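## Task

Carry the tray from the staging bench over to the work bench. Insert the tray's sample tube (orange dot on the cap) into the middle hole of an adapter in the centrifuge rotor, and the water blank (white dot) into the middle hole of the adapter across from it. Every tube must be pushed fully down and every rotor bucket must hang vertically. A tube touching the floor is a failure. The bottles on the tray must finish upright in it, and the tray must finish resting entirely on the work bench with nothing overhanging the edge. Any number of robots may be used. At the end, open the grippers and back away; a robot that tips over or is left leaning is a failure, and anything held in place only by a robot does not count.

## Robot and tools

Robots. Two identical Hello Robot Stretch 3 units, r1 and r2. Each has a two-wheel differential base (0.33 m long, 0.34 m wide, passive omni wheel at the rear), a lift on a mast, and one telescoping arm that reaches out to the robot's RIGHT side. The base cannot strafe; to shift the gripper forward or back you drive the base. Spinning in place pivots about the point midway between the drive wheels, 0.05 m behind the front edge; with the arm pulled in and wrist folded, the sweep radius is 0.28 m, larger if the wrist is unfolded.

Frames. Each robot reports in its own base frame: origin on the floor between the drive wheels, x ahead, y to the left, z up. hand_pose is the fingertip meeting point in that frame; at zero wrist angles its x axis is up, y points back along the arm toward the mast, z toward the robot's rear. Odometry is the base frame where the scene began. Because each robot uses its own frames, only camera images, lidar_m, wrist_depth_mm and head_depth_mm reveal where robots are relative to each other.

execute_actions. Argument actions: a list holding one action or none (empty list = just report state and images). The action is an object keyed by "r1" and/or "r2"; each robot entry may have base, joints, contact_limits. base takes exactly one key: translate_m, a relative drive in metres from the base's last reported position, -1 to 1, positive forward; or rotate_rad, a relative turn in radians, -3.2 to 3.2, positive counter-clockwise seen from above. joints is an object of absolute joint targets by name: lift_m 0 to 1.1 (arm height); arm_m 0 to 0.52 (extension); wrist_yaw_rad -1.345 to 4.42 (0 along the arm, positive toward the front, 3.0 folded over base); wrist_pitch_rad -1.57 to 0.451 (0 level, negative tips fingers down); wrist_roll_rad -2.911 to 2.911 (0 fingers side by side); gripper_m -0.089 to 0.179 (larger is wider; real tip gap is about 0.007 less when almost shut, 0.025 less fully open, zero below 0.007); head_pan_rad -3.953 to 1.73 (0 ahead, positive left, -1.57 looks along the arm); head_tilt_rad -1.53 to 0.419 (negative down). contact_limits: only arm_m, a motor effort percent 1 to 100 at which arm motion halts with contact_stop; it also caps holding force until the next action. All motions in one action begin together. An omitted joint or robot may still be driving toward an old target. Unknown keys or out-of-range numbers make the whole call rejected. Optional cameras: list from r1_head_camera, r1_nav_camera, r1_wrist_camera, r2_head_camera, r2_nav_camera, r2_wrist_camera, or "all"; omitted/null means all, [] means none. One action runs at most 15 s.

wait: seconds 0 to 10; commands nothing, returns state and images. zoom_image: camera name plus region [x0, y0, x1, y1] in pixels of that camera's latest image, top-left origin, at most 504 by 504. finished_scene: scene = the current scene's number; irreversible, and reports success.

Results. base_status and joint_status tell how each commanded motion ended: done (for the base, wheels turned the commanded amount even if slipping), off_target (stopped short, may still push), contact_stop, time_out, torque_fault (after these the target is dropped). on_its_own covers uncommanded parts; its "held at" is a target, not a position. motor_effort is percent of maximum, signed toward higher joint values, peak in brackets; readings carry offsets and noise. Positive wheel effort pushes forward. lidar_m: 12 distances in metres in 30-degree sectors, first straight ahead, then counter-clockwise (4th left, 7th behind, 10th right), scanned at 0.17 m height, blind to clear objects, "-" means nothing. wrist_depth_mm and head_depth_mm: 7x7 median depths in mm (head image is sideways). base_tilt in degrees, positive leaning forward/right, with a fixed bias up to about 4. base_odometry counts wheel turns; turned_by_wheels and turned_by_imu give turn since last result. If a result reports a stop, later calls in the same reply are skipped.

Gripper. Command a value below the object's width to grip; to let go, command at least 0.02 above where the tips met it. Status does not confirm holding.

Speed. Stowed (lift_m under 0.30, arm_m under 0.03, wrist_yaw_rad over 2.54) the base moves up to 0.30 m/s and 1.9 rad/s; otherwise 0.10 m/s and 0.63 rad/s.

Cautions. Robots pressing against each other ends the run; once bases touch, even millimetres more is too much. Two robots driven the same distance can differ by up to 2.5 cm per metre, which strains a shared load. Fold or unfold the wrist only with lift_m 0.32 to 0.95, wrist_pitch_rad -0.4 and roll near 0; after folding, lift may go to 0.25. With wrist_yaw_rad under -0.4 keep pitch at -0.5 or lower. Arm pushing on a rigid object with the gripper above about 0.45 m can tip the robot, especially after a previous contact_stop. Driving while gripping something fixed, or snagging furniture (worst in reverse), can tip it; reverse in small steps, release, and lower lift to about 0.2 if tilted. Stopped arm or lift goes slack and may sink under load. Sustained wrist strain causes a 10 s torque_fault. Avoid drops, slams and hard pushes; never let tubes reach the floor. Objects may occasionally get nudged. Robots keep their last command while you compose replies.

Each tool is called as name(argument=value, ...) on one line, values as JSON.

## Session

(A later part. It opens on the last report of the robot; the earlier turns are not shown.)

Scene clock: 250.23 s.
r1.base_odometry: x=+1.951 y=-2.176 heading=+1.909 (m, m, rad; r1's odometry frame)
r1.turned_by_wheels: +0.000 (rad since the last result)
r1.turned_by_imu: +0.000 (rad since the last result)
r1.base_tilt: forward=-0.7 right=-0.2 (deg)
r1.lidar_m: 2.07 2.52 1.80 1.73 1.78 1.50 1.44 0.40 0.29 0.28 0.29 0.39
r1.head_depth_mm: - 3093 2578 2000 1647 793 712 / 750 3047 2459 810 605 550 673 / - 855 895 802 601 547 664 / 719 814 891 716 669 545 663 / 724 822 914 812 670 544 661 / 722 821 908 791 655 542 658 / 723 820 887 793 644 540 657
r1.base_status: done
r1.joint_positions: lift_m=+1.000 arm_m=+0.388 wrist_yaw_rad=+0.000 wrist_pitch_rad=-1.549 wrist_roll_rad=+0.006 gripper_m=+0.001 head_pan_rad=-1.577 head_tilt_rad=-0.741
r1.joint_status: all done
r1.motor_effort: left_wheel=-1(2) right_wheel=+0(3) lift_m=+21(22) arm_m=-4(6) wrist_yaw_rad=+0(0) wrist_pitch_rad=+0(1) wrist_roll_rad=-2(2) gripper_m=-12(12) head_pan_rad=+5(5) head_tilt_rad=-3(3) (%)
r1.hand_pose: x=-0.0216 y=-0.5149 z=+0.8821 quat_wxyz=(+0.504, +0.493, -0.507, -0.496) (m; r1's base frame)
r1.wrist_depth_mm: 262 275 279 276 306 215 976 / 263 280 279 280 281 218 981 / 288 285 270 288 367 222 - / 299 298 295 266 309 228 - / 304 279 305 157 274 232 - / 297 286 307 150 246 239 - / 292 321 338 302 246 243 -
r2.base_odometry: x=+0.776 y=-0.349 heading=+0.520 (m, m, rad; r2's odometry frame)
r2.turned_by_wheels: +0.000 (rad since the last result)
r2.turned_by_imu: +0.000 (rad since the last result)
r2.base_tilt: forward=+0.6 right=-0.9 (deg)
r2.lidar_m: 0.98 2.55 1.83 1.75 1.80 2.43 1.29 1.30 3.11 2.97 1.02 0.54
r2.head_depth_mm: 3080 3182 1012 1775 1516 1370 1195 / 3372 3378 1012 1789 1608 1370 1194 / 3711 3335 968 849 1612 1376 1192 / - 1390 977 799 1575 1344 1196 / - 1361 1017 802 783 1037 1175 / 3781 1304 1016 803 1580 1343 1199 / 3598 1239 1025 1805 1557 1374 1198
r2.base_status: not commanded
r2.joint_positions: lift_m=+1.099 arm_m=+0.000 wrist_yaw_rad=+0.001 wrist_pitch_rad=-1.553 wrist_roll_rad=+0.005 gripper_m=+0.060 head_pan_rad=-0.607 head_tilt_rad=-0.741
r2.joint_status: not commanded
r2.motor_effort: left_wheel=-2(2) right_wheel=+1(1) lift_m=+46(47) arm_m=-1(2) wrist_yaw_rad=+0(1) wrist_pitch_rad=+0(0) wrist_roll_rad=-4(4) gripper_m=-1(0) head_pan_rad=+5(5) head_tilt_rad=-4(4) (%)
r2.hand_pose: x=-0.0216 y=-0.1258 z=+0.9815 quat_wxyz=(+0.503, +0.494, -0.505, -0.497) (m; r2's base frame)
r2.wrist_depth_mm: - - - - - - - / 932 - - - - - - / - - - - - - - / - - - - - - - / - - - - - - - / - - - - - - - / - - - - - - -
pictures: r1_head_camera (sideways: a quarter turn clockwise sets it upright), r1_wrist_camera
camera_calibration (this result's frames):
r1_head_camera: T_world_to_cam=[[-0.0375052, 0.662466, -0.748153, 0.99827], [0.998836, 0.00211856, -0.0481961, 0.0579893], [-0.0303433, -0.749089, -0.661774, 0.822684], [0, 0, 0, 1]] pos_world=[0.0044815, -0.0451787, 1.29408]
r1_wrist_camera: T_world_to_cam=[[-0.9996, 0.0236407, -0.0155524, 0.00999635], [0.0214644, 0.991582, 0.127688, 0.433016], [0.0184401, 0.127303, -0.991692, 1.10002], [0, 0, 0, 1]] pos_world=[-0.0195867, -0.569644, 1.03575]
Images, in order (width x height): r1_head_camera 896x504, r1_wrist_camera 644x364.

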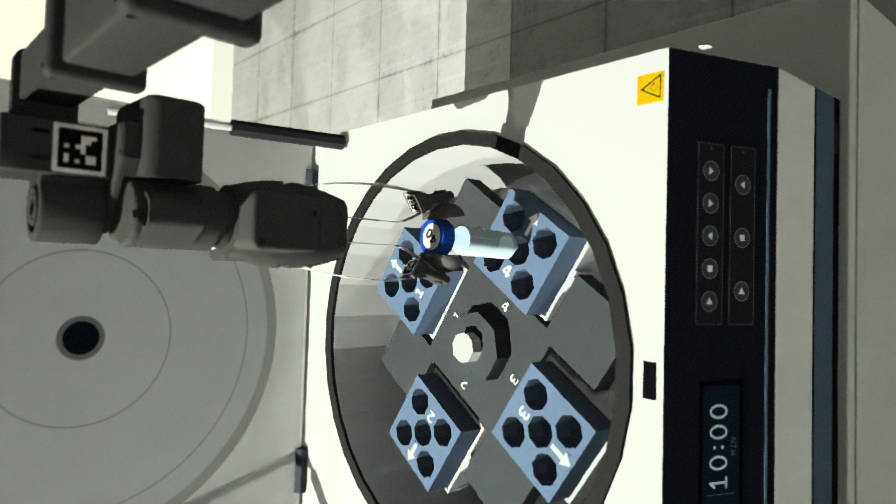

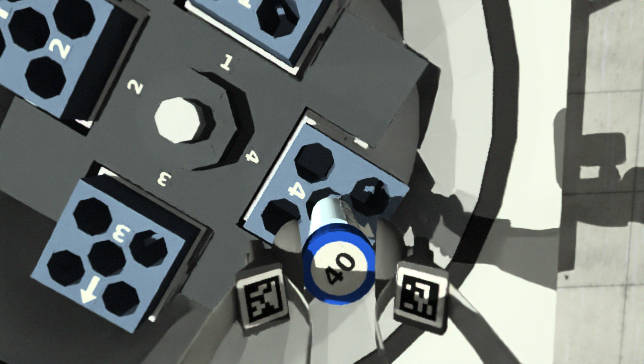

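execute_actions(actions=[{"r1":{"base":{"translate_m":0.005},"joints":{"lift_m":0.99}}}], cameras=[])

execute_actions(actions=[{"r1":{"joints":{"lift_m":0.965}}}], cameras=["r1_wrist_camera","r1_head_camera"])

zoom_image(camera="r1_head_camera", region=[380,170,620,340])

Scene clock: 252.43 s.
r1.base_odometry: x=+1.949 y=-2.172 heading=+1.909 (m, m, rad; r1's odometry frame)
r1.turned_by_wheels: +0.000 (rad since the last result)
r1.turned_by_imu: +0.000 (rad since the last result)
r1.base_tilt: forward=-0.7 right=-0.3 (deg)
r1.lidar_m: 2.07 2.52 1.81 1.73 1.79 1.51 1.45 0.40 0.29 0.28 0.29 0.39
r1.head_depth_mm: 2629 - 2485 2026 1645 760 711 / 701 3060 2457 785 606 550 667 / - - 896 820 601 547 663 / 712 819 895 773 671 546 661 / 725 820 914 814 669 543 661 / 721 820 910 790 654 542 659 / 723 819 887 787 645 539 658
r1.base_status: done
r1.joint_positions: lift_m=+0.990 arm_m=+0.388 wrist_yaw_rad=+0.000 wrist_pitch_rad=-1.549 wrist_roll_rad=+0.006 gripper_m=+0.001 head_pan_rad=-1.577 head_tilt_rad=-0.741
r1.joint_status: all done
r1.motor_effort: left_wheel=-1(2) right_wheel=+0(4) lift_m=+21(22) arm_m=-5(5) wrist_yaw_rad=+0(0) wrist_pitch_rad=-1(0) wrist_roll_rad=-2(2) gripper_m=-11(11) head_pan_rad=+5(5) head_tilt_rad=-3(3) (%)
r1.hand_pose: x=-0.0216 y=-0.5149 z=+0.8721 quat_wxyz=(+0.504, +0.493, -0.507, -0.496) (m; r1's base frame)
r1.wrist_depth_mm: 247 267 269 266 302 205 933 / 251 272 271 273 271 212 963 / 279 279 259 278 339 214 995 / 284 286 283 255 313 219 - / 279 265 289 156 271 222 - / 275 273 297 150 253 226 - / 290 315 336 300 235 231 -
r2.base_odometry: x=+0.776 y=-0.349 heading=+0.520 (m, m, rad; r2's odometry frame)
r2.turned_by_wheels: +0.000 (rad since the last result)
r2.turned_by_imu: +0.000 (rad since the last result)
r2.base_tilt: forward=+0.7 right=-0.9 (deg)
r2.lidar_m: 0.98 2.56 1.84 1.75 1.80 2.43 1.29 1.29 3.11 2.97 1.02 0.54
r2.head_depth_mm: 3105 3176 1005 1799 1506 1366 1192 / 3352 3317 1009 1784 1617 1362 1191 / 3690 3356 973 848 1624 1378 1194 / - 1377 976 801 1568 1345 1199 / - 1362 1020 801 781 1037 1173 / 3772 1296 1022 801 1572 1355 1202 / 3620 1244 1023 1798 1539 1383 1202
r2.base_status: not commanded
r2.joint_positions: lift_m=+1.099 arm_m=+0.000 wrist_yaw_rad=+0.001 wrist_pitch_rad=-1.553 wrist_roll_rad=+0.005 gripper_m=+0.060 head_pan_rad=-0.607 head_tilt_rad=-0.741
r2.joint_status: not commanded
r2.motor_effort: left_wheel=-2(2) right_wheel=+1(1) lift_m=+47(46) arm_m=-1(1) wrist_yaw_rad=+0(1) wrist_pitch_rad=+0(0) wrist_roll_rad=-3(3) gripper_m=+0(0) head_pan_rad=+5(4) head_tilt_rad=-3(4) (%)
r2.hand_pose: x=-0.0216 y=-0.1258 z=+0.9815 quat_wxyz=(+0.503, +0.494, -0.505, -0.497) (m; r2's base frame)
r2.wrist_depth_mm: - - - - - - - / 908 - - - - - - / - - - - - - - / - - - - - - - / - - - - - - - / - - - - - - - / - - - - - - -
pictures: none
No camera images: the call's "cameras" was empty. Leave "cameras" out to get every camera's image.

Scene clock: 253.43 s.
r1.base_odometry: x=+1.949 y=-2.172 heading=+1.909 (m, m, rad; r1's odometry frame)
r1.turned_by_wheels: +0.000 (rad since the last result)
r1.turned_by_imu: +0.000 (rad since the last result)
r1.base_tilt: forward=-0.7 right=-0.3 (deg)
r1.lidar_m: 2.06 2.52 1.81 1.73 1.78 1.51 1.45 0.40 0.29 0.28 0.29 0.39
r1.head_depth_mm: 2719 - 2390 1999 1646 760 711 / 702 3022 2467 783 605 549 665 / 702 - 898 822 601 546 664 / 723 821 909 804 671 545 662 / 724 820 915 813 671 545 661 / 723 819 906 791 655 541 660 / 724 820 888 788 646 540 656
r1.base_status: not commanded
r1.joint_positions: lift_m=+0.965 arm_m=+0.388 wrist_yaw_rad=+0.000 wrist_pitch_rad=-1.549 wrist_roll_rad=+0.006 gripper_m=+0.001 head_pan_rad=-1.577 head_tilt_rad=-0.741
r1.joint_status: all done
r1.motor_effort: left_wheel=-1(1) right_wheel=+0(1) lift_m=+21(22) arm_m=-6(6) wrist_yaw_rad=+0(1) wrist_pitch_rad=-1(1) wrist_roll_rad=-2(2) gripper_m=-12(11) head_pan_rad=+5(5) head_tilt_rad=-3(3) (%)
r1.hand_pose: x=-0.0216 y=-0.5149 z=+0.8471 quat_wxyz=(+0.504, +0.493, -0.507, -0.496) (m; r1's base frame)
r1.wrist_depth_mm: 223 243 243 240 262 203 181 / 234 232 246 246 247 211 186 / 254 236 244 252 301 214 189 / 259 258 259 231 294 208 193 / 244 244 264 156 265 199 198 / 248 253 269 150 255 201 203 / 275 290 317 301 229 206 206
r2.base_odometry: x=+0.776 y=-0.349 heading=+0.520 (m, m, rad; r2's odometry frame)
r2.turned_by_wheels: +0.000 (rad since the last result)
r2.turned_by_imu: +0.000 (rad since the last result)
r2.base_tilt: forward=+0.5 right=-0.8 (deg)
r2.lidar_m: 0.97 2.56 1.83 1.76 1.81 2.43 1.29 1.29 3.11 2.97 1.02 0.54
r2.head_depth_mm: 3094 3191 1012 1789 1501 1374 1190 / 3381 3367 1014 1779 1612 1377 1200 / 3699 3371 972 849 1609 1366 1190 / - 1390 980 800 1576 1352 1194 / - 1364 1015 801 782 1036 1171 / 3775 1303 1019 803 1582 1351 1199 / 3543 1241 1022 1799 1550 1376 1198
r2.base_status: not commanded
r2.joint_positions: lift_m=+1.099 arm_m=+0.000 wrist_yaw_rad=+0.001 wrist_pitch_rad=-1.553 wrist_roll_rad=+0.005 gripper_m=+0.060 head_pan_rad=-0.607 head_tilt_rad=-0.741
r2.joint_status: not commanded
r2.motor_effort: left_wheel=-2(2) right_wheel=+1(1) lift_m=+46(47) arm_m=-1(2) wrist_yaw_rad=+0(0) wrist_pitch_rad=+0(0) wrist_roll_rad=-3(4) gripper_m=+0(1) head_pan_rad=+5(5) head_tilt_rad=-3(3) (%)
r2.hand_pose: x=-0.0216 y=-0.1258 z=+0.9815 quat_wxyz=(+0.503, +0.494, -0.505, -0.497) (m; r2's base frame)
r2.wrist_depth_mm: - - - - - - - / 929 - - - - - - / - - - - - - - / - - - - - - - / - - - - - - - / - - - - - - - / - - - - - - -
pictures: r1_head_camera (sideways: a quarter turn clockwise sets it upright), r1_wrist_camera
camera_calibration (this result's frames):
r1_head_camera: T_world_to_cam=[[-0.0375055, 0.662466, -0.748153, 0.99827], [0.998836, 0.00211904, -0.0481961, 0.0579893], [-0.0303429, -0.749089, -0.661774, 0.822684], [0, 0, 0, 1]] pos_world=[0.00448152, -0.0451787, 1.29408]
r1_wrist_camera: T_world_to_cam=[[-0.9996, 0.0236406, -0.0155524, 0.00945197], [0.0214643, 0.991582, 0.127688, 0.437484], [0.0184401, 0.127303, -0.991692, 1.06532], [0, 0, 0, 1]] pos_world=[-0.0195867, -0.569643, 1.00075]
Images, in order (width x height): r1_head_camera 896x504, r1_wrist_camera 644x364.

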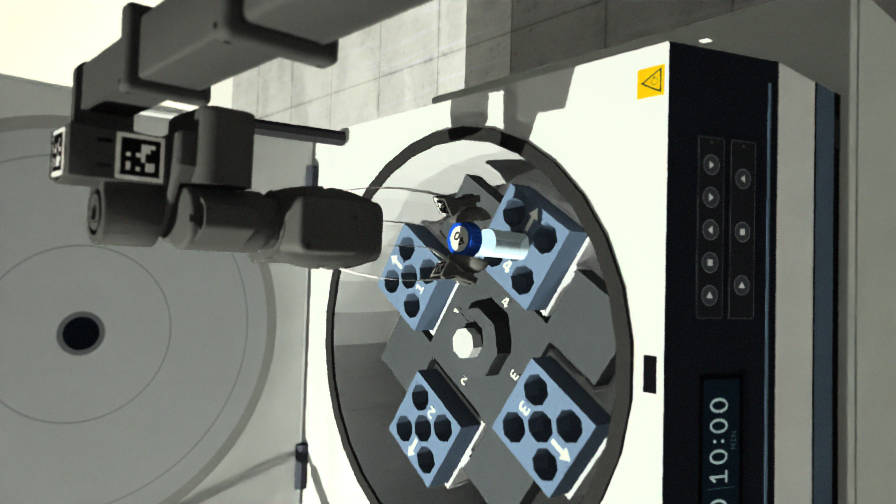

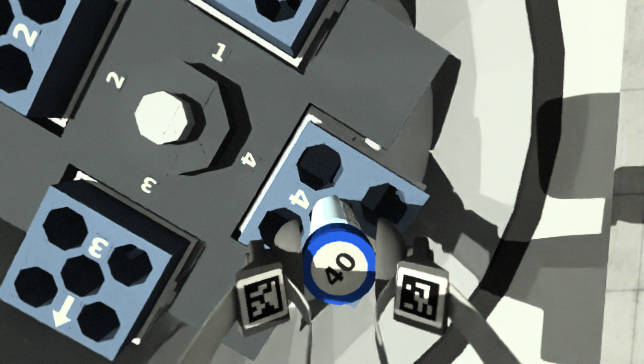

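Region (380, 170, 620, 340) of r1_head_camera's 896x504 image, scaled by 2.100, with more detail than that image has; it fills the top 357 rows of this view, and the rest is white.

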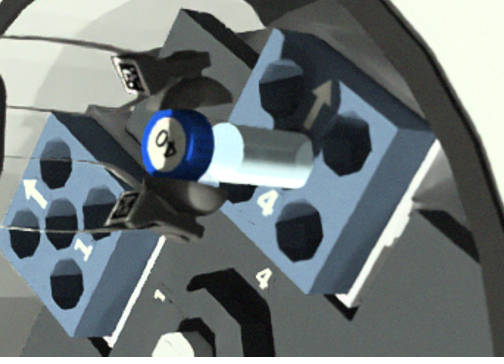

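In the hole. Lower further.

execute_actions(actions=[{"r1":{"joints":{"lift_m":0.925}}}], cameras=["r1_wrist_camera","r1_head_camera"])

execute_actions(actions=[{"r1":{"joints":{"gripper_m":0.065}}}], cameras=["r1_wrist_camera","r1_head_camera"])

execute_actions(actions=[{"r1":{"joints":{"lift_m":1.0}}}], cameras=["r1_wrist_camera","r1_head_camera"])

Scene clock: 255.70 s.
r1.base_odometry: x=+1.949 y=-2.172 heading=+1.909 (m, m, rad; r1's odometry frame)
r1.turned_by_wheels: +0.000 (rad since the last result)
r1.turned_by_imu: +0.000 (rad since the last result)
r1.base_tilt: forward=-0.8 right=-0.2 (deg)
r1.lidar_m: 2.07 2.52 1.81 1.73 1.78 1.51 1.44 0.40 0.29 0.28 0.29 0.39
r1.head_depth_mm: 2731 3013 - 1890 1618 759 711 / 724 - 2370 773 606 549 666 / 724 - 899 821 601 547 663 / 723 813 910 813 670 545 663 / 723 819 911 815 670 544 661 / 722 819 906 792 654 541 659 / 724 821 888 788 645 540 656
r1.base_status: not commanded
r1.joint_positions: lift_m=+0.925 arm_m=+0.388 wrist_yaw_rad=+0.000 wrist_pitch_rad=-1.549 wrist_roll_rad=+0.006 gripper_m=+0.001 head_pan_rad=-1.577 head_tilt_rad=-0.741
r1.joint_status: all done
r1.motor_effort: left_wheel=+0(1) right_wheel=+0(1) lift_m=+21(21) arm_m=-5(5) wrist_yaw_rad=-1(1) wrist_pitch_rad=+0(1) wrist_roll_rad=-2(2) gripper_m=-11(13) head_pan_rad=+5(5) head_tilt_rad=-4(3) (%)
r1.hand_pose: x=-0.0216 y=-0.5149 z=+0.8071 quat_wxyz=(+0.504, +0.493, -0.507, -0.496) (m; r1's base frame)
r1.wrist_depth_mm: 206 206 204 204 203 201 142 / 210 189 207 209 207 212 145 / 214 189 213 213 216 215 149 / 221 221 217 192 230 206 152 / 200 225 221 155 231 194 154 / 206 228 228 151 202 177 158 / 206 233 234 282 225 160 162
r2.base_odometry: x=+0.776 y=-0.349 heading=+0.520 (m, m, rad; r2's odometry frame)
r2.turned_by_wheels: +0.000 (rad since the last result)
r2.turned_by_imu: +0.000 (rad since the last result)
r2.base_tilt: forward=+0.9 right=-0.8 (deg)
r2.lidar_m: 0.98 2.56 1.83 1.76 1.81 2.43 1.29 1.30 3.11 2.97 1.02 0.54
r2.head_depth_mm: 3082 3162 1009 1783 1498 1368 1194 / 3419 3358 1008 1791 1606 1367 1198 / 3699 3321 974 848 1620 1380 1192 / - 1389 980 802 1569 1351 1197 / - 1360 1016 801 780 1037 1176 / 3780 1301 1020 801 1572 1348 1199 / 3636 1246 1020 1804 1542 1378 1196
r2.base_status: not commanded
r2.joint_positions: lift_m=+1.099 arm_m=+0.000 wrist_yaw_rad=+0.001 wrist_pitch_rad=-1.553 wrist_roll_rad=+0.005 gripper_m=+0.060 head_pan_rad=-0.607 head_tilt_rad=-0.741
r2.joint_status: not commanded
r2.motor_effort: left_wheel=-2(2) right_wheel=+1(1) lift_m=+46(47) arm_m=-1(1) wrist_yaw_rad=-1(0) wrist_pitch_rad=+0(0) wrist_roll_rad=-3(4) gripper_m=+0(1) head_pan_rad=+5(5) head_tilt_rad=-4(3) (%)
r2.hand_pose: x=-0.0216 y=-0.1258 z=+0.9815 quat_wxyz=(+0.503, +0.494, -0.505, -0.497) (m; r2's base frame)
r2.wrist_depth_mm: - - - - - - - / 936 - - - - - - / - - - - - - - / - - - - - - - / - - - - - - - / - - - - - - - / - - - - - - -
pictures: r1_head_camera (sideways: a quarter turn clockwise sets it upright), r1_wrist_camera
camera_calibration (this result's frames):
r1_head_camera: T_world_to_cam=[[-0.0375054, 0.662465, -0.748153, 0.99827], [0.998836, 0.00211892, -0.0481961, 0.0579893], [-0.030343, -0.749089, -0.661774, 0.822684], [0, 0, 0, 1]] pos_world=[0.00448152, -0.0451787, 1.29408]
r1_wrist_camera: T_world_to_cam=[[-0.9996, 0.0236413, -0.0155535, 0.00883135], [0.0214658, 0.991588, 0.127643, 0.442643], [0.0184403, 0.127258, -0.991698, 1.02563], [0, 0, 0, 1]] pos_world=[-0.0195867, -0.569647, 0.960748]
Images, in order (width x height): r1_head_camera 896x504, r1_wrist_camera 644x364.

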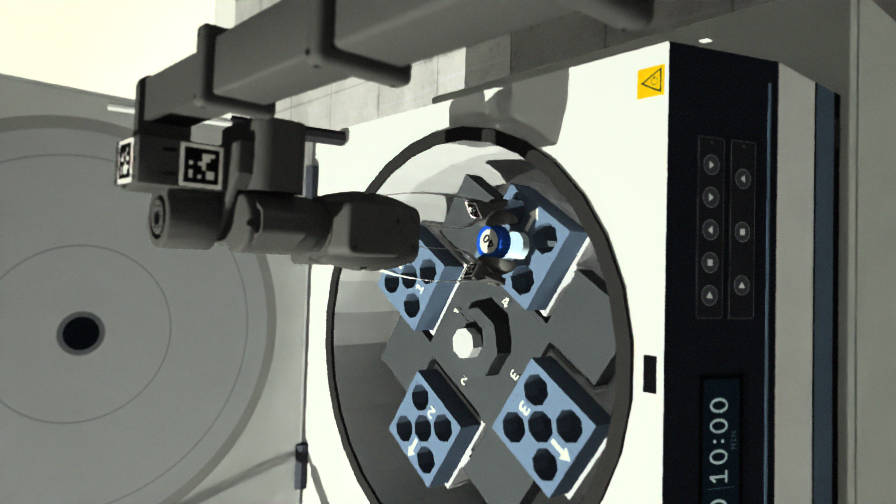

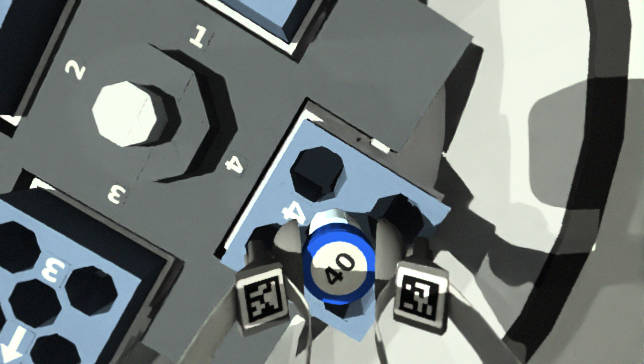

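Scene clock: 256.83 s.
r1.base_odometry: x=+1.949 y=-2.172 heading=+1.909 (m, m, rad; r1's odometry frame)
r1.turned_by_wheels: +0.000 (rad since the last result)
r1.turned_by_imu: +0.000 (rad since the last result)
r1.base_tilt: forward=-0.8 right=-0.3 (deg)
r1.lidar_m: 2.06 2.51 1.81 1.73 1.78 1.51 1.45 0.40 0.29 0.28 0.29 0.39
r1.head_depth_mm: 2710 3044 - 1883 1621 759 711 / 727 - 2371 773 605 550 667 / 725 - 902 829 601 546 664 / 725 815 908 801 672 545 662 / 723 819 914 813 669 544 661 / 722 822 904 792 653 542 658 / 724 818 889 790 646 539 657
r1.base_status: not commanded
r1.joint_positions: lift_m=+0.925 arm_m=+0.388 wrist_yaw_rad=+0.000 wrist_pitch_rad=-1.549 wrist_roll_rad=+0.006 gripper_m=+0.065 head_pan_rad=-1.577 head_tilt_rad=-0.741
r1.joint_status: all done
r1.motor_effort: left_wheel=+0(0) right_wheel=+0(1) lift_m=+21(21) arm_m=-5(5) wrist_yaw_rad=+0(0) wrist_pitch_rad=-1(1) wrist_roll_rad=-2(2) gripper_m=+1(80) head_pan_rad=+5(5) head_tilt_rad=-4(3) (%)
r1.hand_pose: x=-0.0216 y=-0.5149 z=+0.8071 quat_wxyz=(+0.504, +0.493, -0.507, -0.496) (m; r1's base frame)
r1.wrist_depth_mm: 205 206 205 204 204 201 142 / 211 190 209 208 208 210 145 / 215 187 211 211 215 215 149 / 221 218 218 190 225 207 152 / 200 224 222 165 213 195 154 / 208 227 - 201 197 168 158 / 206 231 235 286 229 163 163
r2.base_odometry: x=+0.776 y=-0.349 heading=+0.520 (m, m, rad; r2's odometry frame)
r2.turned_by_wheels: +0.000 (rad since the last result)
r2.turned_by_imu: +0.000 (rad since the last result)
r2.base_tilt: forward=+0.7 right=-0.9 (deg)
r2.lidar_m: 0.98 2.56 1.84 1.75 1.81 2.43 1.29 1.29 3.11 2.98 1.02 0.54
r2.head_depth_mm: 3050 3204 1015 1785 1492 1367 1188 / 3372 3357 1008 1777 1614 1366 1194 / 3633 3399 970 847 1615 1373 1196 / - 1393 976 800 1573 1342 1197 / - 1363 1016 800 782 1036 1177 / 3757 1292 1018 803 1569 1358 1195 / 3543 1245 1022 1805 1541 1375 1199
r2.base_status: not commanded
r2.joint_positions: lift_m=+1.099 arm_m=+0.000 wrist_yaw_rad=+0.001 wrist_pitch_rad=-1.553 wrist_roll_rad=+0.005 gripper_m=+0.060 head_pan_rad=-0.607 head_tilt_rad=-0.741
r2.joint_status: not commanded
r2.motor_effort: left_wheel=-2(2) right_wheel=+1(1) lift_m=+46(46) arm_m=-1(1) wrist_yaw_rad=+0(0) wrist_pitch_rad=+0(0) wrist_roll_rad=-3(3) gripper_m=+0(1) head_pan_rad=+5(5) head_tilt_rad=-2(4) (%)
r2.hand_pose: x=-0.0216 y=-0.1258 z=+0.9815 quat_wxyz=(+0.503, +0.494, -0.505, -0.497) (m; r2's base frame)
r2.wrist_depth_mm: - - - - - - - / 906 - - - - - - / - - - - - - - / - - - - - - - / - - - - - - - / - - - - - - - / - - - - - - -
pictures: r1_head_camera (sideways: a quarter turn clockwise sets it upright), r1_wrist_camera
camera_calibration (this result's frames):
r1_head_camera: T_world_to_cam=[[-0.0375054, 0.662465, -0.748153, 0.99827], [0.998836, 0.0021188, -0.0481961, 0.0579893], [-0.0303431, -0.749089, -0.661774, 0.822684], [0, 0, 0, 1]] pos_world=[0.00448151, -0.0451787, 1.29408]
r1_wrist_camera: T_world_to_cam=[[-0.9996, 0.0236392, -0.0155535, 0.00883022], [0.0214637, 0.991588, 0.127643, 0.442643], [0.01844, 0.127258, -0.991698, 1.02563], [0, 0, 0, 1]] pos_world=[-0.0195867, -0.569647, 0.960748]
Images, in order (width x height): r1_head_camera 896x504, r1_wrist_camera 644x364.

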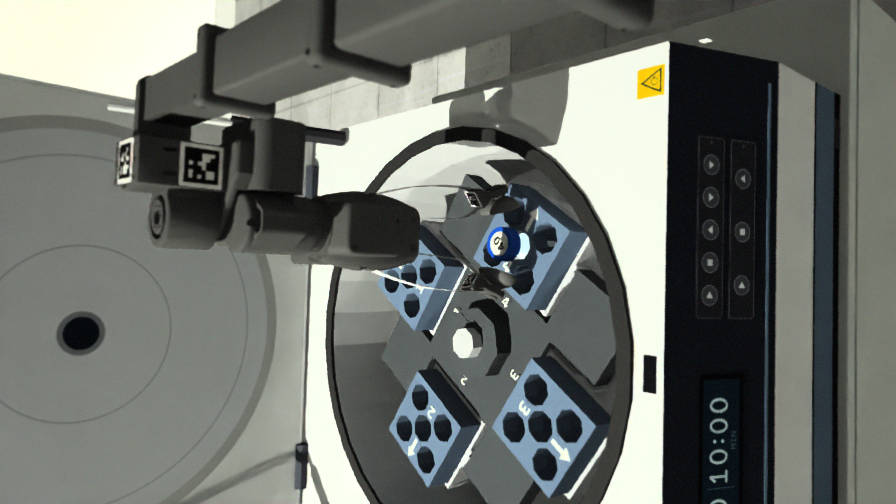

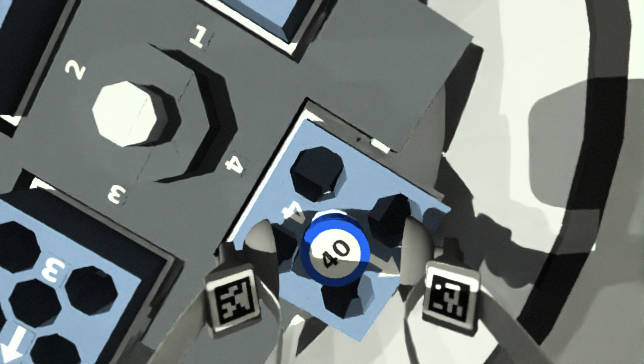

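Scene clock: 258.33 s.
r1.base_odometry: x=+1.949 y=-2.172 heading=+1.909 (m, m, rad; r1's odometry frame)
r1.turned_by_wheels: +0.000 (rad since the last result)
r1.turned_by_imu: +0.000 (rad since the last result)
r1.base_tilt: forward=-0.7 right=-0.3 (deg)
r1.lidar_m: 2.06 2.52 1.82 1.73 1.79 1.51 1.45 0.41 0.29 0.28 0.29 0.39
r1.head_depth_mm: - 3068 2583 2021 1634 760 711 / 747 3032 2446 783 604 550 665 / - 853 889 811 600 547 665 / 719 815 895 797 672 545 663 / 724 821 913 811 672 545 661 / 722 821 906 790 653 541 659 / 724 820 887 789 646 540 656
r1.base_status: not commanded
r1.joint_positions: lift_m=+1.000 arm_m=+0.388 wrist_yaw_rad=+0.000 wrist_pitch_rad=-1.549 wrist_roll_rad=+0.006 gripper_m=+0.065 head_pan_rad=-1.577 head_tilt_rad=-0.741
r1.joint_status: all done
r1.motor_effort: left_wheel=-1(1) right_wheel=+0(1) lift_m=+26(25) arm_m=-6(5) wrist_yaw_rad=+0(1) wrist_pitch_rad=-1(1) wrist_roll_rad=-2(2) gripper_m=+0(1) head_pan_rad=+5(5) head_tilt_rad=-4(3) (%)
r1.hand_pose: x=-0.0216 y=-0.5149 z=+0.8819 quat_wxyz=(+0.504, +0.493, -0.507, -0.496) (m; r1's base frame)
r1.wrist_depth_mm: 261 275 277 273 308 213 941 / 258 281 277 283 280 219 982 / 291 289 273 284 341 222 - / 294 293 295 264 321 229 - / 309 279 298 273 295 232 - / 300 280 - 352 315 239 - / 291 315 333 307 245 244 -
r2.base_odometry: x=+0.776 y=-0.349 heading=+0.520 (m, m, rad; r2's odometry frame)
r2.turned_by_wheels: +0.000 (rad since the last result)
r2.turned_by_imu: +0.000 (rad since the last result)
r2.base_tilt: forward=+0.8 right=-0.8 (deg)
r2.lidar_m: 0.98 2.55 1.83 1.76 1.81 2.43 1.29 1.30 3.12 2.97 1.02 0.54
r2.head_depth_mm: 3061 3193 1007 1782 1508 1379 1191 / 3390 3354 1011 1792 1621 1373 1191 / 3670 3388 975 852 1614 1380 1194 / - 1388 975 801 1587 1348 1201 / - 1364 1014 802 781 1037 1178 / 3728 1301 1019 806 1590 1342 1195 / 3575 1234 1024 1799 1549 1380 1205
r2.base_status: not commanded
r2.joint_positions: lift_m=+1.099 arm_m=+0.000 wrist_yaw_rad=+0.001 wrist_pitch_rad=-1.553 wrist_roll_rad=+0.005 gripper_m=+0.060 head_pan_rad=-0.607 head_tilt_rad=-0.741
r2.joint_status: not commanded
r2.motor_effort: left_wheel=-2(2) right_wheel=+1(1) lift_m=+46(47) arm_m=-1(1) wrist_yaw_rad=+0(1) wrist_pitch_rad=+0(0) wrist_roll_rad=-3(3) gripper_m=+0(1) head_pan_rad=+5(5) head_tilt_rad=-2(4) (%)
r2.hand_pose: x=-0.0216 y=-0.1258 z=+0.9815 quat_wxyz=(+0.503, +0.494, -0.505, -0.497) (m; r2's base frame)
r2.wrist_depth_mm: - - - - - - - / 908 - - - - - - / - - - - - - - / - - - - - - - / - - - - - - - / - - - - - - - / - - - - - - -
pictures: r1_head_camera (sideways: a quarter turn clockwise sets it upright), r1_wrist_camera
camera_calibration (this result's frames):
r1_head_camera: T_world_to_cam=[[-0.0375054, 0.662465, -0.748153, 0.99827], [0.998836, 0.0021188, -0.0481961, 0.0579893], [-0.0303431, -0.749089, -0.661774, 0.822684], [0, 0, 0, 1]] pos_world=[0.00448151, -0.0451787, 1.29408]
r1_wrist_camera: T_world_to_cam=[[-0.9996, 0.0236392, -0.0155535, 0.00999277], [0.0214636, 0.991588, 0.127643, 0.433102], [0.01844, 0.127258, -0.991698, 1.09975], [0, 0, 0, 1]] pos_world=[-0.0195866, -0.569647, 1.0355]
Images, in order (width x height): r1_head_camera 896x504, r1_wrist_camera 644x364.

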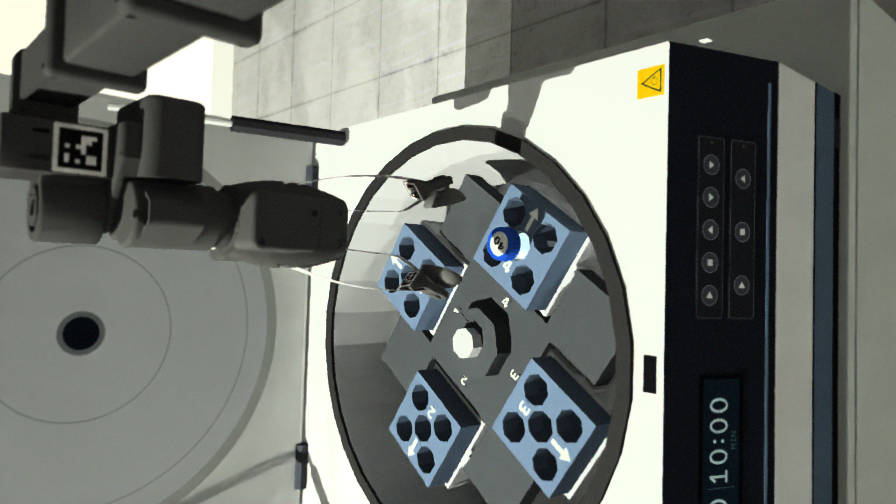

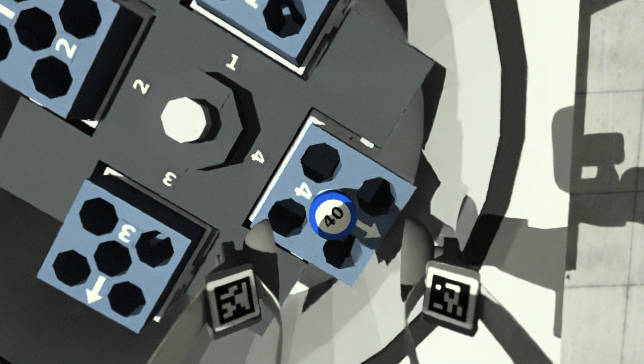

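execute_actions(actions=[{"r1":{"base":{"rotate_rad":-0.035},"joints":{"lift_m":1.1,"arm_m":0.3}}}], cameras=[])

execute_actions(actions=[{"r1":{"base":{"translate_m":1.0}}}], cameras=[])

execute_actions(actions=[{"r1":{"base":{"translate_m":0.234},"joints":{"arm_m":0.36}}}], cameras=[])

execute_actions(actions=[{"r1":{"base":{"rotate_rad":0.035},"joints":{"gripper_m":0.075}}}], cameras=[])

execute_actions(actions=[{"r1":{"joints":{"lift_m":1.04}}}], cameras=["r1_wrist_camera"])

Scene clock: 263.70 s.
r1.base_odometry: x=+1.949 y=-2.172 heading=+1.874 (m, m, rad; r1's odometry frame)
r1.turned_by_wheels: -0.035 (rad since the last result)
r1.turned_by_imu: -0.035 (rad since the last result)
r1.base_tilt: forward=-0.7 right=-0.3 (deg)
r1.lidar_m: 2.07 2.61 1.83 1.73 1.77 1.52 1.44 1.48 0.29 0.28 0.28 0.37
r1.head_depth_mm: 2804 3096 2596 1999 1641 830 714 / 2783 3070 2560 1874 605 556 693 / - - 890 808 601 551 675 / 724 813 895 801 660 546 665 / 722 819 908 797 670 541 657 / 720 816 900 795 656 537 650 / 717 814 880 785 647 534 640
r1.base_status: done
r1.joint_positions: lift_m=+1.100 arm_m=+0.300 wrist_yaw_rad=+0.000 wrist_pitch_rad=-1.549 wrist_roll_rad=+0.006 gripper_m=+0.065 head_pan_rad=-1.577 head_tilt_rad=-0.741
r1.joint_status: all done
r1.motor_effort: left_wheel=+1(3) right_wheel=-3(5) lift_m=+26(27) arm_m=-6(6) wrist_yaw_rad=+0(0) wrist_pitch_rad=-1(1) wrist_roll_rad=-2(2) gripper_m=+2(1) head_pan_rad=+5(6) head_tilt_rad=-4(3) (%)
r1.hand_pose: x=-0.0216 y=-0.4269 z=+0.9819 quat_wxyz=(+0.504, +0.493, -0.507, -0.496) (m; r1's base frame)
r1.wrist_depth_mm: 378 371 359 368 354 - - / 389 377 378 352 347 - - / 394 371 379 362 323 - - / 358 379 396 493 327 - - / 340 374 431 337 334 - - / 355 351 - 347 - - - / - - - - - - -
r2.base_odometry: x=+0.776 y=-0.349 heading=+0.520 (m, m, rad; r2's odometry frame)
r2.turned_by_wheels: +0.000 (rad since the last result)
r2.turned_by_imu: +0.000 (rad since the last result)
r2.base_tilt: forward=+0.7 right=-1.0 (deg)
r2.lidar_m: 0.98 2.56 1.83 1.75 1.81 2.43 1.29 1.30 3.11 2.97 1.02 0.54
r2.head_depth_mm: 3040 3153 1009 1776 1495 1367 1192 / 3375 3345 1008 1793 1608 1364 1199 / 3688 3370 972 851 1616 1372 1190 / - 1385 975 802 1582 1340 1192 / - 1359 1016 802 783 1036 1171 / 3768 1304 1014 802 1585 1349 1198 / 3603 1237 1027 1810 1544 1386 1196
r2.base_status: not commanded
r2.joint_positions: lift_m=+1.099 arm_m=+0.000 wrist_yaw_rad=+0.001 wrist_pitch_rad=-1.553 wrist_roll_rad=+0.005 gripper_m=+0.060 head_pan_rad=-0.607 head_tilt_rad=-0.741
r2.joint_status: not commanded
r2.motor_effort: left_wheel=-2(2) right_wheel=+1(1) lift_m=+47(47) arm_m=-1(1) wrist_yaw_rad=-1(0) wrist_pitch_rad=+0(0) wrist_roll_rad=-3(4) gripper_m=+2(1) head_pan_rad=+5(5) head_tilt_rad=-4(3) (%)
r2.hand_pose: x=-0.0216 y=-0.1258 z=+0.9815 quat_wxyz=(+0.503, +0.494, -0.505, -0.497) (m; r2's base frame)
r2.wrist_depth_mm: - - - - - - - / 924 - - - - - - / - - - - - - - / - - - - - - - / - - - - - - - / - - - - - - - / - - - - - - -
pictures: none
No camera images: the call's "cameras" was empty. Leave "cameras" out to get every camera's image.

Scene clock: 274.93 s.
r1.base_odometry: x=+1.650 y=-1.217 heading=+1.874 (m, m, rad; r1's odometry frame)
r1.turned_by_wheels: +0.000 (rad since the last result)
r1.turned_by_imu: +0.004 (rad since the last result)
r1.base_tilt: forward=-0.7 right=-0.3 (deg)
r1.lidar_m: 1.07 2.69 1.88 1.79 1.83 2.41 1.10 0.43 0.73 0.90 0.93 1.22
r1.head_depth_mm: 2776 3047 1046 813 666 564 520 / 2765 3012 1032 807 662 561 517 / - - 1023 778 658 558 514 / 2655 2943 1012 783 654 555 512 / 2653 2954 1005 768 549 542 508 / 2659 2908 995 713 501 538 506 / 2625 2906 987 752 638 536 495
r1.base_status: done
r1.joint_positions: lift_m=+1.100 arm_m=+0.300 wrist_yaw_rad=+0.000 wrist_pitch_rad=-1.549 wrist_roll_rad=+0.006 gripper_m=+0.065 head_pan_rad=-1.577 head_tilt_rad=-0.741
r1.joint_status: not commanded
r1.motor_effort: left_wheel=+2(4) right_wheel=-1(3) lift_m=+25(26) arm_m=-6(5) wrist_yaw_rad=+0(0) wrist_pitch_rad=-1(1) wrist_roll_rad=-2(2) gripper_m=+0(0) head_pan_rad=+5(5) head_tilt_rad=-4(4) (%)
r1.hand_pose: x=-0.0216 y=-0.4269 z=+0.9819 quat_wxyz=(+0.504, +0.493, -0.507, -0.496) (m; r1's base frame)
r1.wrist_depth_mm: 357 358 353 353 352 353 350 / 332 302 307 362 361 357 353 / 308 334 317 365 368 361 361 / 380 379 372 378 377 371 373 / 391 381 275 384 385 385 375 / 389 322 - 390 384 391 388 / 402 413 406 402 401 406 396
r2.base_odometry: x=+0.776 y=-0.349 heading=+0.520 (m, m, rad; r2's odometry frame)
r2.turned_by_wheels: +0.000 (rad since the last result)
r2.turned_by_imu: +0.000 (rad since the last result)
r2.base_tilt: forward=+0.6 right=-0.8 (deg)
r2.lidar_m: 0.98 2.55 1.84 1.76 1.81 2.43 1.29 1.29 3.11 2.97 1.02 0.54
r2.head_depth_mm: 3109 3166 1005 1782 1503 1370 1198 / 3349 3327 1013 1778 1608 1369 1194 / 3677 3353 975 850 1616 1380 1198 / - 1395 979 800 1577 1349 1193 / - 1355 1018 802 782 1037 1175 / 3737 1303 1019 801 1579 1345 1201 / 3480 1242 1027 1799 1549 1382 1197
r2.base_status: not commanded
r2.joint_positions: lift_m=+1.099 arm_m=+0.000 wrist_yaw_rad=+0.001 wrist_pitch_rad=-1.553 wrist_roll_rad=+0.005 gripper_m=+0.060 head_pan_rad=-0.607 head_tilt_rad=-0.741
r2.joint_status: not commanded
r2.motor_effort: left_wheel=-2(2) right_wheel=+1(1) lift_m=+46(46) arm_m=-1(1) wrist_yaw_rad=+0(0) wrist_pitch_rad=+0(0) wrist_roll_rad=-4(4) gripper_m=+0(0) head_pan_rad=+4(5) head_tilt_rad=-3(3) (%)
r2.hand_pose: x=-0.0216 y=-0.1258 z=+0.9815 quat_wxyz=(+0.503, +0.494, -0.505, -0.497) (m; r2's base frame)
r2.wrist_depth_mm: - - - - - - - / 919 - - - - - - / - - - - - - - / - - - - - - - / - - - - - - - / - - - - - - - / - - - - - - -
pictures: none
No camera images: the call's "cameras" was empty. Leave "cameras" out to get every camera's image.

Scene clock: 278.60 s.
r1.base_odometry: x=+1.581 y=-0.994 heading=+1.874 (m, m, rad; r1's odometry frame)
r1.turned_by_wheels: +0.000 (rad since the last result)
r1.turned_by_imu: +0.001 (rad since the last result)
r1.base_tilt: forward=-0.7 right=-0.2 (deg)
r1.lidar_m: 0.84 2.70 1.90 1.80 1.84 2.43 1.03 0.64 0.94 0.89 0.91 0.84
r1.head_depth_mm: 2687 3018 1039 811 510 551 509 / 2720 3013 1034 762 527 540 507 / - 3036 2629 796 655 535 505 / 2646 2997 2619 770 646 532 502 / 2655 2978 970 731 643 530 498 / 2633 2927 991 758 629 539 487 / 2610 2910 987 776 641 547 486
r1.base_status: done
r1.joint_positions: lift_m=+1.100 arm_m=+0.360 wrist_yaw_rad=+0.000 wrist_pitch_rad=-1.549 wrist_roll_rad=+0.006 gripper_m=+0.065 head_pan_rad=-1.577 head_tilt_rad=-0.741
r1.joint_status: all done
r1.motor_effort: left_wheel=+1(3) right_wheel=-2(2) lift_m=+26(26) arm_m=+4(5) wrist_yaw_rad=-1(0) wrist_pitch_rad=+0(1) wrist_roll_rad=-2(2) gripper_m=+0(0) head_pan_rad=+6(5) head_tilt_rad=-4(3) (%)
r1.hand_pose: x=-0.0216 y=-0.4861 z=+0.9819 quat_wxyz=(+0.504, +0.493, -0.507, -0.496) (m; r1's base frame)
r1.wrist_depth_mm: 357 303 270 347 350 346 347 / 364 359 359 358 355 350 355 / 374 372 365 363 309 308 360 / 379 378 320 332 312 342 372 / 384 389 340 382 379 377 377 / 397 395 - 390 383 333 387 / 405 410 364 368 349 248 391
r2.base_odometry: x=+0.776 y=-0.349 heading=+0.520 (m, m, rad; r2's odometry frame)
r2.turned_by_wheels: +0.000 (rad since the last result)
r2.turned_by_imu: +0.000 (rad since the last result)
r2.base_tilt: forward=+0.9 right=-0.9 (deg)
r2.lidar_m: 0.98 2.55 1.83 1.75 1.81 2.43 1.29 1.30 3.11 2.97 1.02 0.54
r2.head_depth_mm: 3074 3202 1007 1777 1494 1372 1184 / 3349 3392 1014 1785 1607 1366 1195 / 3656 1780 975 851 1611 1373 1199 / - 1387 980 802 1585 1348 1191 / - 1358 1020 802 781 1036 1177 / 3790 1301 1021 804 1571 1351 1202 / 3633 1245 1023 1789 1549 1375 1199
r2.base_status: not commanded
r2.joint_positions: lift_m=+1.099 arm_m=+0.000 wrist_yaw_rad=+0.001 wrist_pitch_rad=-1.553 wrist_roll_rad=+0.005 gripper_m=+0.060 head_pan_rad=-0.607 head_tilt_rad=-0.741
r2.joint_status: not commanded
r2.motor_effort: left_wheel=-2(2) right_wheel=+1(1) lift_m=+46(47) arm_m=-1(1) wrist_yaw_rad=+0(0) wrist_pitch_rad=+0(0) wrist_roll_rad=-3(4) gripper_m=+0(1) head_pan_rad=+5(4) head_tilt_rad=-3(3) (%)
r2.hand_pose: x=-0.0216 y=-0.1258 z=+0.9815 quat_wxyz=(+0.503, +0.494, -0.505, -0.497) (m; r2's base frame)
r2.wrist_depth_mm: - - - - - - - / 916 - - - - - - / - - - - - - - / - - - - - - - / - - - - - - - / - - - - - - - / - - - - - - -
pictures: none
No camera images: the call's "cameras" was empty. Leave "cameras" out to get every camera's image.

Scene clock: 279.27 s.
r1.base_odometry: x=+1.581 y=-0.994 heading=+1.909 (m, m, rad; r1's odometry frame)
r1.turned_by_wheels: +0.035 (rad since the last result)
r1.turned_by_imu: +0.035 (rad since the last result)
r1.base_tilt: forward=-0.7 right=-0.2 (deg)
r1.lidar_m: 0.86 2.61 1.88 1.80 1.86 2.50 0.88 0.64 0.93 0.89 0.92 0.84
r1.head_depth_mm: 2665 3002 1042 814 493 542 499 / 2710 2991 1033 780 611 538 497 / - 3003 1024 798 640 535 504 / 2640 2980 1020 788 642 532 501 / 2635 2955 944 730 645 529 499 / 2655 2936 991 783 632 537 496 / 2627 2935 989 775 641 547 495
r1.base_status: done
r1.joint_positions: lift_m=+1.100 arm_m=+0.360 wrist_yaw_rad=+0.000 wrist_pitch_rad=-1.549 wrist_roll_rad=+0.006 gripper_m=+0.075 head_pan_rad=-1.577 head_tilt_rad=-0.741
r1.joint_status: all done
r1.motor_effort: left_wheel=-2(2) right_wheel=+2(3) lift_m=+26(26) arm_m=+5(6) wrist_yaw_rad=-1(0) wrist_pitch_rad=-1(1) wrist_roll_rad=-2(2) gripper_m=+0(47) head_pan_rad=+5(5) head_tilt_rad=-3(3) (%)
r1.hand_pose: x=-0.0216 y=-0.4861 z=+0.9819 quat_wxyz=(+0.504, +0.493, -0.507, -0.496) (m; r1's base frame)
r1.wrist_depth_mm: 358 354 238 354 349 336 350 / 363 368 357 356 361 353 358 / 371 371 344 363 359 311 366 / 378 384 319 311 312 311 373 / 386 387 385 375 380 372 379 / 393 400 - 391 388 343 387 / 409 405 383 371 361 250 396
r2.base_odometry: x=+0.776 y=-0.349 heading=+0.520 (m, m, rad; r2's odometry frame)
r2.turned_by_wheels: +0.000 (rad since the last result)
r2.turned_by_imu: +0.000 (rad since the last result)
r2.base_tilt: forward=+0.7 right=-0.9 (deg)
r2.lidar_m: 0.98 2.56 1.84 1.75 1.81 2.43 1.29 1.30 3.09 2.97 1.02 0.54
r2.head_depth_mm: 3069 3149 1009 1794 1502 1368 1192 / 3397 3369 1011 1779 1614 1368 1190 / 3611 1778 973 851 1600 1373 1198 / - 1389 977 801 1569 1339 1196 / - 1363 1023 800 783 1033 1174 / 3790 1305 1014 805 1580 1346 1194 / 3592 1238 1020 1795 1543 1377 1195
r2.base_status: not commanded
r2.joint_positions: lift_m=+1.099 arm_m=+0.000 wrist_yaw_rad=+0.001 wrist_pitch_rad=-1.553 wrist_roll_rad=+0.005 gripper_m=+0.060 head_pan_rad=-0.607 head_tilt_rad=-0.741
r2.joint_status: not commanded
r2.motor_effort: left_wheel=-2(2) right_wheel=+1(1) lift_m=+46(47) arm_m=-2(1) wrist_yaw_rad=+0(0) wrist_pitch_rad=+0(0) wrist_roll_rad=-4(4) gripper_m=+1(1) head_pan_rad=+5(5) head_tilt_rad=-4(3) (%)
r2.hand_pose: x=-0.0216 y=-0.1258 z=+0.9815 quat_wxyz=(+0.503, +0.494, -0.505, -0.497) (m; r2's base frame)
r2.wrist_depth_mm: - - - - - - - / 921 - - - - - - / - - - - - - - / - - - - - - - / - - - - - - - / - - - - - - - / - - - - - - -
pictures: none
No camera images: the call's "cameras" was empty. Leave "cameras" out to get every camera's image.

Scene clock: 280.63 s.
r1.base_odometry: x=+1.581 y=-0.994 heading=+1.909 (m, m, rad; r1's odometry frame)
r1.turned_by_wheels: +0.000 (rad since the last result)
r1.turned_by_imu: +0.000 (rad since the last result)
r1.base_tilt: forward=-0.8 right=-0.3 (deg)
r1.lidar_m: 0.86 2.61 1.88 1.80 1.86 2.51 0.88 0.63 0.93 0.89 0.92 0.84
r1.head_depth_mm: 2738 2994 1043 813 494 541 499 / - 3053 1032 779 609 537 497 / - 2988 982 770 639 534 503 / 2637 2946 971 766 643 532 501 / 2622 2937 925 728 645 529 499 / 2628 2936 994 783 632 538 496 / 2654 2934 983 775 643 547 495
r1.base_status: not commanded
r1.joint_positions: lift_m=+1.040 arm_m=+0.360 wrist_yaw_rad=+0.000 wrist_pitch_rad=-1.549 wrist_roll_rad=+0.006 gripper_m=+0.075 head_pan_rad=-1.577 head_tilt_rad=-0.741
r1.joint_status: all done
r1.motor_effort: left_wheel=-2(2) right_wheel=+0(2) lift_m=+22(25) arm_m=+5(4) wrist_yaw_rad=+0(0) wrist_pitch_rad=-1(1) wrist_roll_rad=-2(2) gripper_m=+1(1) head_pan_rad=+5(5) head_tilt_rad=-4(3) (%)
r1.hand_pose: x=-0.0216 y=-0.4861 z=+0.9221 quat_wxyz=(+0.504, +0.493, -0.507, -0.496) (m; r1's base frame)
r1.wrist_depth_mm: 300 295 239 295 293 291 257 / 307 303 304 297 300 297 263 / 314 315 295 304 279 272 247 / 319 314 257 252 283 253 307 / 330 321 281 196 320 297 312 / 333 333 - 326 326 316 321 / 345 339 332 336 333 243 330
r2.base_odometry: x=+0.776 y=-0.349 heading=+0.520 (m, m, rad; r2's odometry frame)
r2.turned_by_wheels: +0.000 (rad since the last result)
r2.turned_by_imu: +0.000 (rad since the last result)
r2.base_tilt: forward=+0.7 right=-0.9 (deg)
r2.lidar_m: 0.98 2.56 1.83 1.76 1.81 2.42 1.29 1.30 3.12 2.96 1.02 0.54
r2.head_depth_mm: 3060 3201 1010 1788 1505 1371 1194 / 3345 3344 1011 1790 1607 1375 1193 / 3592 1786 969 851 1616 1373 1198 / - 1389 978 799 1568 1349 1201 / - 1364 1017 801 780 1039 1173 / 1772 1294 1018 804 1572 1355 1195 / 3518 1245 1023 1793 1554 1384 1205
r2.base_status: not commanded
r2.joint_positions: lift_m=+1.099 arm_m=+0.000 wrist_yaw_rad=+0.001 wrist_pitch_rad=-1.553 wrist_roll_rad=+0.005 gripper_m=+0.060 head_pan_rad=-0.607 head_tilt_rad=-0.741
r2.joint_status: not commanded
r2.motor_effort: left_wheel=-2(2) right_wheel=+1(1) lift_m=+46(47) arm_m=-1(2) wrist_yaw_rad=-1(0) wrist_pitch_rad=+0(0) wrist_roll_rad=-3(4) gripper_m=+0(1) head_pan_rad=+5(5) head_tilt_rad=-3(3) (%)
r2.hand_pose: x=-0.0216 y=-0.1258 z=+0.9815 quat_wxyz=(+0.503, +0.494, -0.505, -0.497) (m; r2's base frame)
r2.wrist_depth_mm: - - - - - - - / 924 - - - - - - / - - - - - - - / - - - - - - - / - - - - - - - / - - - - - - - / - - - - - - -
pictures: r1_wrist_camera
camera_calibration (this result's frames):
r1_wrist_camera: T_world_to_cam=[[-0.999603, 0.0235117, -0.0155508, 0.00987407], [0.0213375, 0.991591, 0.127643, 0.39942], [0.0184211, 0.12726, -0.991698, 1.13602], [0, 0, 0, 1]] pos_world=[-0.0195793, -0.540863, 1.07576]
Images, in order (width x height): r1_wrist_camera 644x364.

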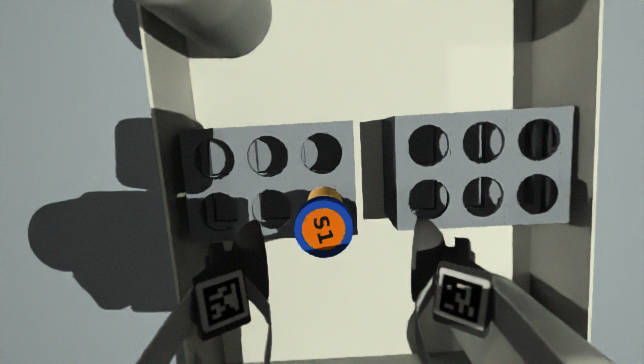

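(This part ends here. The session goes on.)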